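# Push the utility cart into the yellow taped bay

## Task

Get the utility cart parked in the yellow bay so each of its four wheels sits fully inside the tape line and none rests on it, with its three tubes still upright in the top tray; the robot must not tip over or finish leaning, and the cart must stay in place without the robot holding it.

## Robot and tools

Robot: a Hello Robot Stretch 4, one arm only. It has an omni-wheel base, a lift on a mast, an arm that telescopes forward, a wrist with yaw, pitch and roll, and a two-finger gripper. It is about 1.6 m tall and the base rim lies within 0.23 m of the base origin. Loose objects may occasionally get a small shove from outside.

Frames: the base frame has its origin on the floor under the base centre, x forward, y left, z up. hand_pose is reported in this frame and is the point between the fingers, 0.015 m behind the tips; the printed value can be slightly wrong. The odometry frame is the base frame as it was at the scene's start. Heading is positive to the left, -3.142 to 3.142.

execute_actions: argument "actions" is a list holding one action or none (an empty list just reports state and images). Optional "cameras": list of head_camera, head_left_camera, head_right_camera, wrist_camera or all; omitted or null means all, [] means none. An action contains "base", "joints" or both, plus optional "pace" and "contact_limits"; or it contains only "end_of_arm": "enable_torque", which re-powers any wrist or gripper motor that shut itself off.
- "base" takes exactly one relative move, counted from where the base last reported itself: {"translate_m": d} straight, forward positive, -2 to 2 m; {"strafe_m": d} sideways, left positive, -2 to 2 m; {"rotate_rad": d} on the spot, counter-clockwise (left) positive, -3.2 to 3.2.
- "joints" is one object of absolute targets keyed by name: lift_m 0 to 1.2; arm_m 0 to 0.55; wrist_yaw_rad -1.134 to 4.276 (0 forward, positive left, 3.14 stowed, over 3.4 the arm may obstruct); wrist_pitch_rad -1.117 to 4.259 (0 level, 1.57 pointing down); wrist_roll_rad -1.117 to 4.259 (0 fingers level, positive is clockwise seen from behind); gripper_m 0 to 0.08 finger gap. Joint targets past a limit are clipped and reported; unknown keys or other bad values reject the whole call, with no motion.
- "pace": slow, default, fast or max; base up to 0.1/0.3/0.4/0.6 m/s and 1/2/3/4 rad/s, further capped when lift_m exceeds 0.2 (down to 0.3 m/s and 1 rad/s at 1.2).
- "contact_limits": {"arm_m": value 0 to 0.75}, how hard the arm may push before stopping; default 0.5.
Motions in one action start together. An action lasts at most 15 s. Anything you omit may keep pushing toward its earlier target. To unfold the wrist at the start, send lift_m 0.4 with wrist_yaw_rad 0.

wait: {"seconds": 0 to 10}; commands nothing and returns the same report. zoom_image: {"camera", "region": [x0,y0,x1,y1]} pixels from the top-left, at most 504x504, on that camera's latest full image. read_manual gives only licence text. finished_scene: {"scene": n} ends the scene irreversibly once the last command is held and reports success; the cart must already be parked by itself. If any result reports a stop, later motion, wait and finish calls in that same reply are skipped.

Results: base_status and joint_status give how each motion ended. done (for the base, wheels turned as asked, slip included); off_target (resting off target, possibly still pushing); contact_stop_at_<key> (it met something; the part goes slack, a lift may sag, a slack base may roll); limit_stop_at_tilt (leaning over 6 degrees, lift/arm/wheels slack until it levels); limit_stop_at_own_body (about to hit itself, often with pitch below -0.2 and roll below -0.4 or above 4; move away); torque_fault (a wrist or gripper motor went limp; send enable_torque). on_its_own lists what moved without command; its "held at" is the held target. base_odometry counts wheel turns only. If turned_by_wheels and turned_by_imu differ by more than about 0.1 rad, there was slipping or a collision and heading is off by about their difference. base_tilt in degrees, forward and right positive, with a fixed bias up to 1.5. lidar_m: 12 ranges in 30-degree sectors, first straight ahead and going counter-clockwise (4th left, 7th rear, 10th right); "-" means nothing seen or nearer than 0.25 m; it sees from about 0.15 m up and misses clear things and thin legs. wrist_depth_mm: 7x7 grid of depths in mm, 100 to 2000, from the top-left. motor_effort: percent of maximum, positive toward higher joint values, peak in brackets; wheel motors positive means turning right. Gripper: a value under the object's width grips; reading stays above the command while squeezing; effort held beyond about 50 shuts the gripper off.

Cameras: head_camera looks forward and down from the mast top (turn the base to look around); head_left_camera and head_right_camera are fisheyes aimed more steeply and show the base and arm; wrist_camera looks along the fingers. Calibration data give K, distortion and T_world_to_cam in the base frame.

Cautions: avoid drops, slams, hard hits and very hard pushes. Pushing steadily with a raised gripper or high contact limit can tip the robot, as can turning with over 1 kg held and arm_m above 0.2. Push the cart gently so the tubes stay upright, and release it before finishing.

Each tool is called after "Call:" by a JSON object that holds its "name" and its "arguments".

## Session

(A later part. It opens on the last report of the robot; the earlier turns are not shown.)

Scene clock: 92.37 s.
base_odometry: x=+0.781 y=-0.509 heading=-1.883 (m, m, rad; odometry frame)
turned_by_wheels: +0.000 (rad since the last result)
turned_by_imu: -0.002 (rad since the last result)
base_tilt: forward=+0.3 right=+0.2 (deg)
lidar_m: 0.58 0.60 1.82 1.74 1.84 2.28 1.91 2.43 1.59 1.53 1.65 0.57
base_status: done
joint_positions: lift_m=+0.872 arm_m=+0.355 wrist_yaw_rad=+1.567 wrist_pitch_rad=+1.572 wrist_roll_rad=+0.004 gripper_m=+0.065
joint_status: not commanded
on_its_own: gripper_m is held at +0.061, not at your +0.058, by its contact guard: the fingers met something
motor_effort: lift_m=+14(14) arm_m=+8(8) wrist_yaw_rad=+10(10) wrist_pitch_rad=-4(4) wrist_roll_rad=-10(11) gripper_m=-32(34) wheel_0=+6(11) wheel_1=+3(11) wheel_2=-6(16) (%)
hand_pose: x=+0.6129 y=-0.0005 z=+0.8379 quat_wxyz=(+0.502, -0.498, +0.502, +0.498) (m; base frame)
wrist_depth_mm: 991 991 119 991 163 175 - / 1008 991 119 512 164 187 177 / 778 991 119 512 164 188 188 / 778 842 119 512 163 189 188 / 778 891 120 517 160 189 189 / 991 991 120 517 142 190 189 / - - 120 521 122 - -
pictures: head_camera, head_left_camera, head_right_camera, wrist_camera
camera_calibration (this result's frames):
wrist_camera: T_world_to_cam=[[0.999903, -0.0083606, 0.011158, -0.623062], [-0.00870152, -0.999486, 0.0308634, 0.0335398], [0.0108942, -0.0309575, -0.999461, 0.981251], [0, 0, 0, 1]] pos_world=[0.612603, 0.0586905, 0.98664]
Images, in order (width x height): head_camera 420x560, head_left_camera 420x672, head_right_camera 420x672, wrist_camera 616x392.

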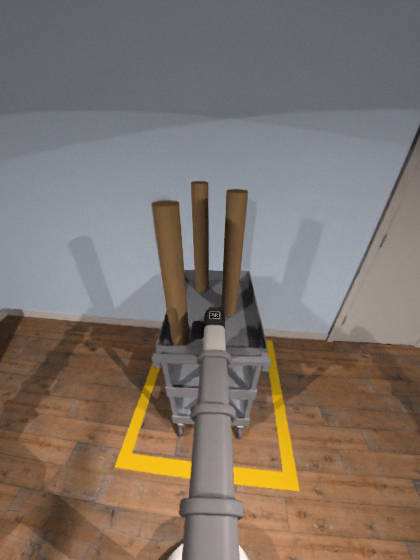

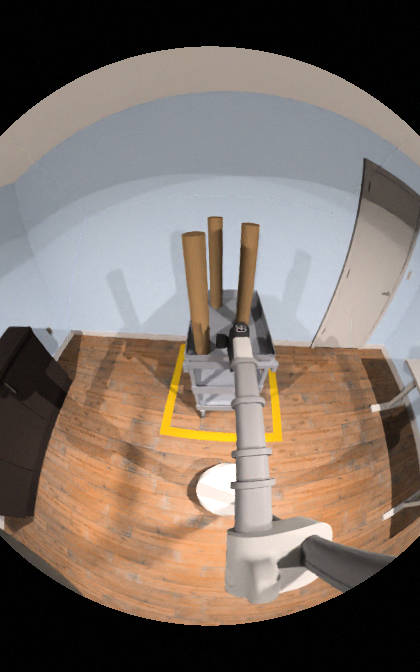

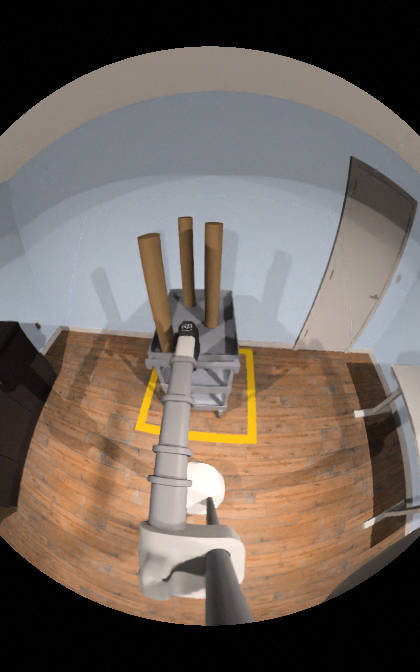

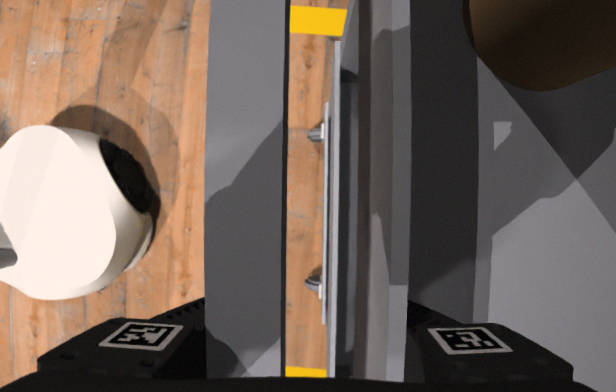

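Call:
{"name": "execute_actions", "arguments": {"actions": [{"joints": {"gripper_m": 0.08}, "pace": "default"}], "cameras": ["wrist_camera"]}}

Call:
{"name": "execute_actions", "arguments": {"actions": [{"joints": {"lift_m": 0.96}, "pace": "fast"}]}}

Scene clock: 93.97 s.
base_odometry: x=+0.781 y=-0.509 heading=-1.883 (m, m, rad; odometry frame)
turned_by_wheels: +0.000 (rad since the last result)
turned_by_imu: -0.001 (rad since the last result)
base_tilt: forward=+0.4 right=+0.3 (deg)
lidar_m: 0.57 0.58 1.81 1.72 1.84 2.29 1.92 2.40 1.59 1.51 1.64 0.59
base_status: not commanded
joint_positions: lift_m=+0.872 arm_m=+0.355 wrist_yaw_rad=+1.571 wrist_pitch_rad=+1.571 wrist_roll_rad=+0.000 gripper_m=+0.080
joint_status: all done
motor_effort: lift_m=+14(14) arm_m=+8(8) wrist_yaw_rad=+1(10) wrist_pitch_rad=-1(4) wrist_roll_rad=+0(10) gripper_m=+3(31) wheel_0=+5(5) wheel_1=+3(3) wheel_2=-6(6) (%)
hand_pose: x=+0.6129 y=+0.0000 z=+0.8379 quat_wxyz=(+0.500, -0.500, +0.500, +0.500) (m; base frame)
wrist_depth_mm: 991 991 119 976 169 175 - / 991 991 119 508 168 187 174 / 778 991 119 512 167 189 188 / 778 842 120 512 164 189 189 / 778 946 120 512 160 190 189 / 1008 1008 120 517 144 190 189 / - - 120 517 125 - -
pictures: wrist_camera
camera_calibration (this result's frames):
wrist_camera: T_world_to_cam=[[0.999936, -0.00183209, 0.0111532, -0.623075], [-0.00216323, -0.999555, 0.0297509, 0.0309781], [0.0110937, -0.0297731, -0.999495, 0.981173], [0, 0, 0, 1]] pos_world=[0.612218, 0.0590354, 0.986705]
Images, in order (width x height): wrist_camera 616x392.

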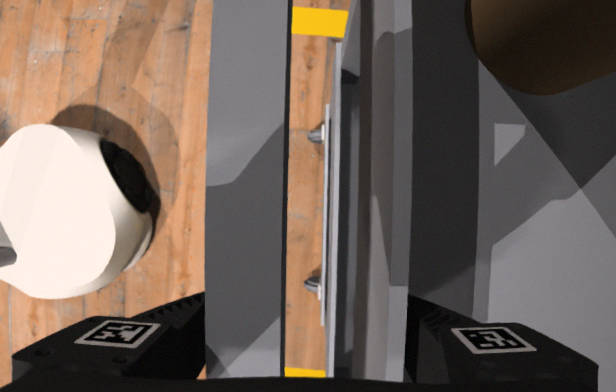

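Scene clock: 95.10 s.
base_odometry: x=+0.781 y=-0.509 heading=-1.883 (m, m, rad; odometry frame)
turned_by_wheels: +0.000 (rad since the last result)
turned_by_imu: +0.000 (rad since the last result)
base_tilt: forward=+0.3 right=+0.2 (deg)
lidar_m: 0.52 0.59 1.82 1.72 1.81 2.27 1.94 2.40 1.57 1.52 1.67 0.60
base_status: not commanded
joint_positions: lift_m=+0.960 arm_m=+0.355 wrist_yaw_rad=+1.571 wrist_pitch_rad=+1.571 wrist_roll_rad=+0.000 gripper_m=+0.080
joint_status: all done
motor_effort: lift_m=+22(24) arm_m=+8(8) wrist_yaw_rad=+1(1) wrist_pitch_rad=-1(1) wrist_roll_rad=+0(0) gripper_m=+5(4) wheel_0=+5(6) wheel_1=+3(3) wheel_2=-6(6) (%)
hand_pose: x=+0.6129 y=+0.0000 z=+0.9252 quat_wxyz=(+0.500, -0.500, +0.500, +0.500) (m; base frame)
wrist_depth_mm: 1078 1078 1078 382 274 174 - / 1098 1078 1078 512 276 208 187 / 878 1078 1078 296 276 276 274 / 866 878 1078 286 276 276 276 / 866 904 1078 535 277 277 276 / 1098 1098 1098 603 208 277 277 / - - 647 549 208 - -
pictures: head_camera, head_left_camera, head_right_camera, wrist_camera
camera_calibration (this result's frames):
wrist_camera: T_world_to_cam=[[0.999936, -0.00182577, 0.0111531, -0.62405], [-0.00215678, -0.999555, 0.0297391, 0.02839], [0.0110939, -0.0297613, -0.999495, 1.06844], [0, 0, 0, 1]] pos_world=[0.612218, 0.0590361, 1.07402]
Images, in order (width x height): head_camera 420x560, head_left_camera 420x672, head_right_camera 420x672, wrist_camera 616x392.

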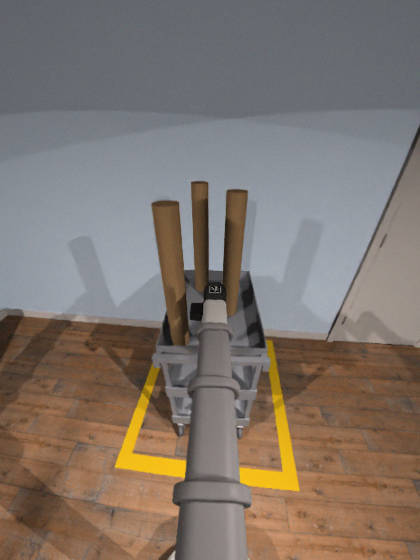

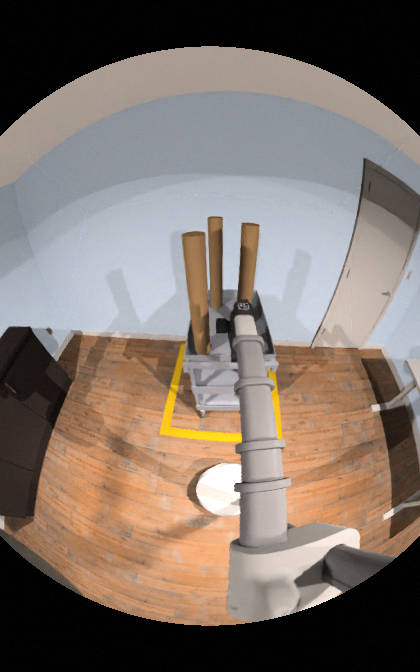

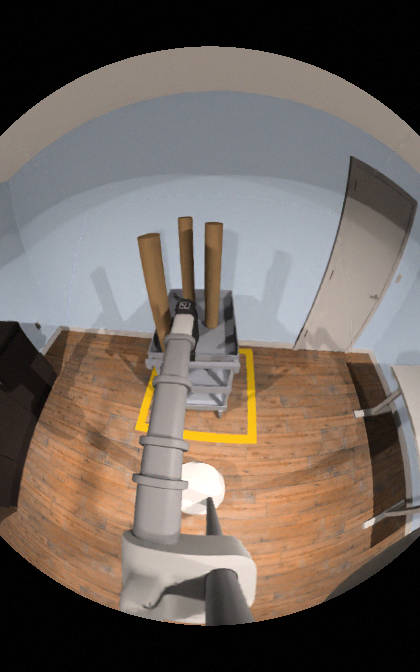

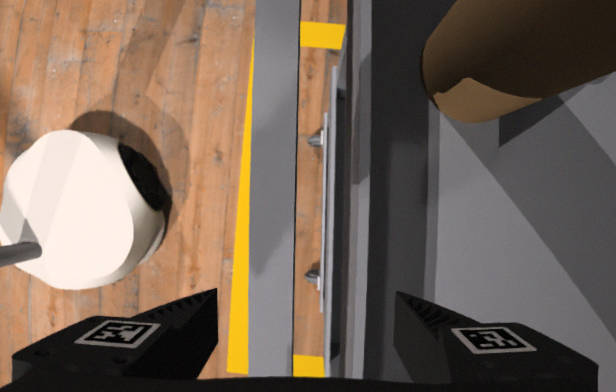

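Call:
{"name": "execute_actions", "arguments": {"actions": []}}

Scene clock: 95.47 s.
base_odometry: x=+0.781 y=-0.509 heading=-1.883 (m, m, rad; odometry frame)
turned_by_wheels: +0.000 (rad since the last result)
turned_by_imu: +0.000 (rad since the last result)
base_tilt: forward=+0.3 right=+0.2 (deg)
lidar_m: 0.56 0.59 1.78 1.73 1.84 2.28 1.93 2.41 1.57 1.53 1.65 0.62
base_status: not commanded
joint_positions: lift_m=+0.960 arm_m=+0.355 wrist_yaw_rad=+1.571 wrist_pitch_rad=+1.571 wrist_roll_rad=+0.000 gripper_m=+0.080
joint_status: all done
motor_effort: lift_m=+22(24) arm_m=+8(8) wrist_yaw_rad=+1(1) wrist_pitch_rad=-1(1) wrist_roll_rad=+0(0) gripper_m=+5(4) wheel_0=+6(6) wheel_1=+3(3) wheel_2=-6(6) (%)
hand_pose: x=+0.6129 y=+0.0000 z=+0.9252 quat_wxyz=(+0.500, -0.500, +0.500, +0.500) (m; base frame)
wrist_depth_mm: 1078 1078 1078 382 274 174 - / 1078 1078 1078 512 276 208 187 / 866 1078 1098 294 276 276 276 / 878 878 1078 286 277 274 274 / 866 917 1078 530 277 277 276 / 1078 1098 1078 603 208 277 277 / - - 647 544 208 - -
pictures: head_camera, head_left_camera, head_right_camera, wrist_camera
camera_calibration (this result's frames):
wrist_camera: T_world_to_cam=[[0.999936, -0.00182557, 0.0111531, -0.62405], [-0.00215658, -0.999555, 0.0297392, 0.0283897], [0.0110939, -0.0297614, -0.999495, 1.06844], [0, 0, 0, 1]] pos_world=[0.612218, 0.0590361, 1.07402]
Images, in order (width x height): head_camera 420x560, head_left_camera 420x672, head_right_camera 420x672, wrist_camera 616x392.

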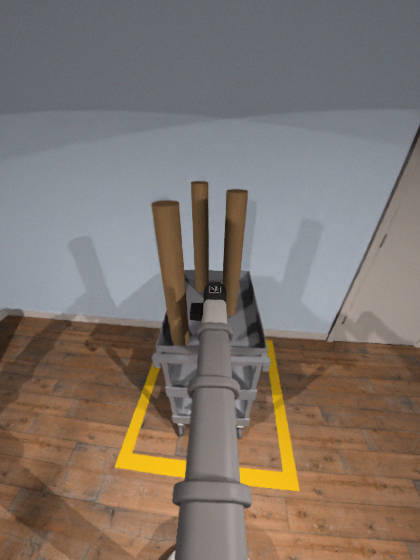

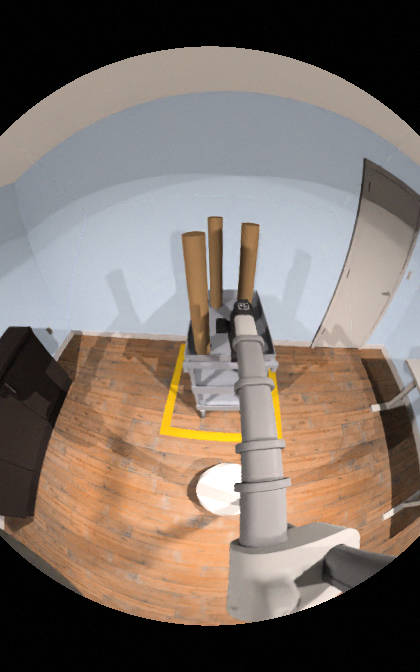

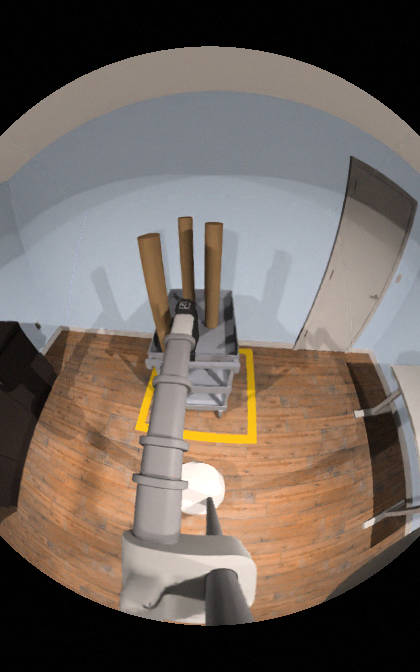

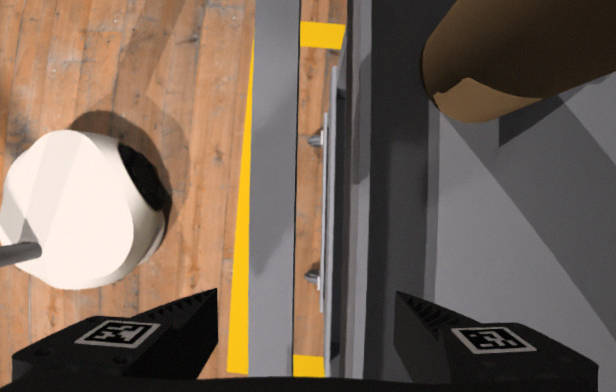

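Call:
{"name": "zoom_image", "arguments": {"camera": "head_right_camera", "region": [120, 320, 290, 460]}}

Call:
{"name": "zoom_image", "arguments": {"camera": "head_left_camera", "region": [140, 320, 310, 460]}}

Region (120, 320, 290, 460) of head_right_camera's 420x672 image, scaled by 2.965, with more detail than that image has; it fills the top 415 rows of this view, and the rest is white.

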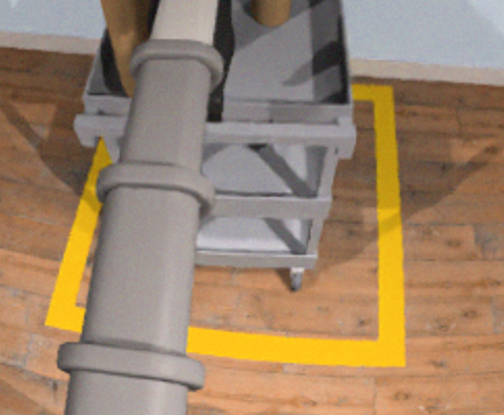

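Region (140, 320, 310, 460) of head_left_camera's 420x672 image, scaled by 2.965, with more detail than that image has; it fills the top 415 rows of this view, and the rest is white.

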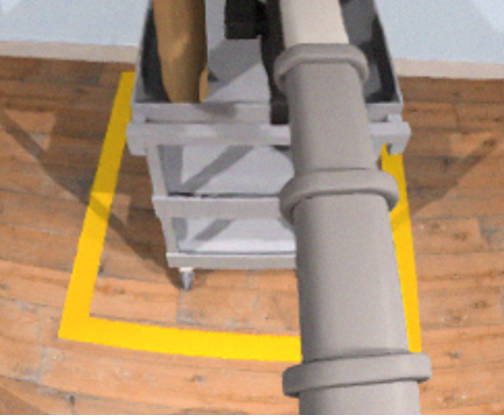

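Call:
{"name": "finished_scene", "arguments": {"scene": 1}}

The scene is finished: the task was done.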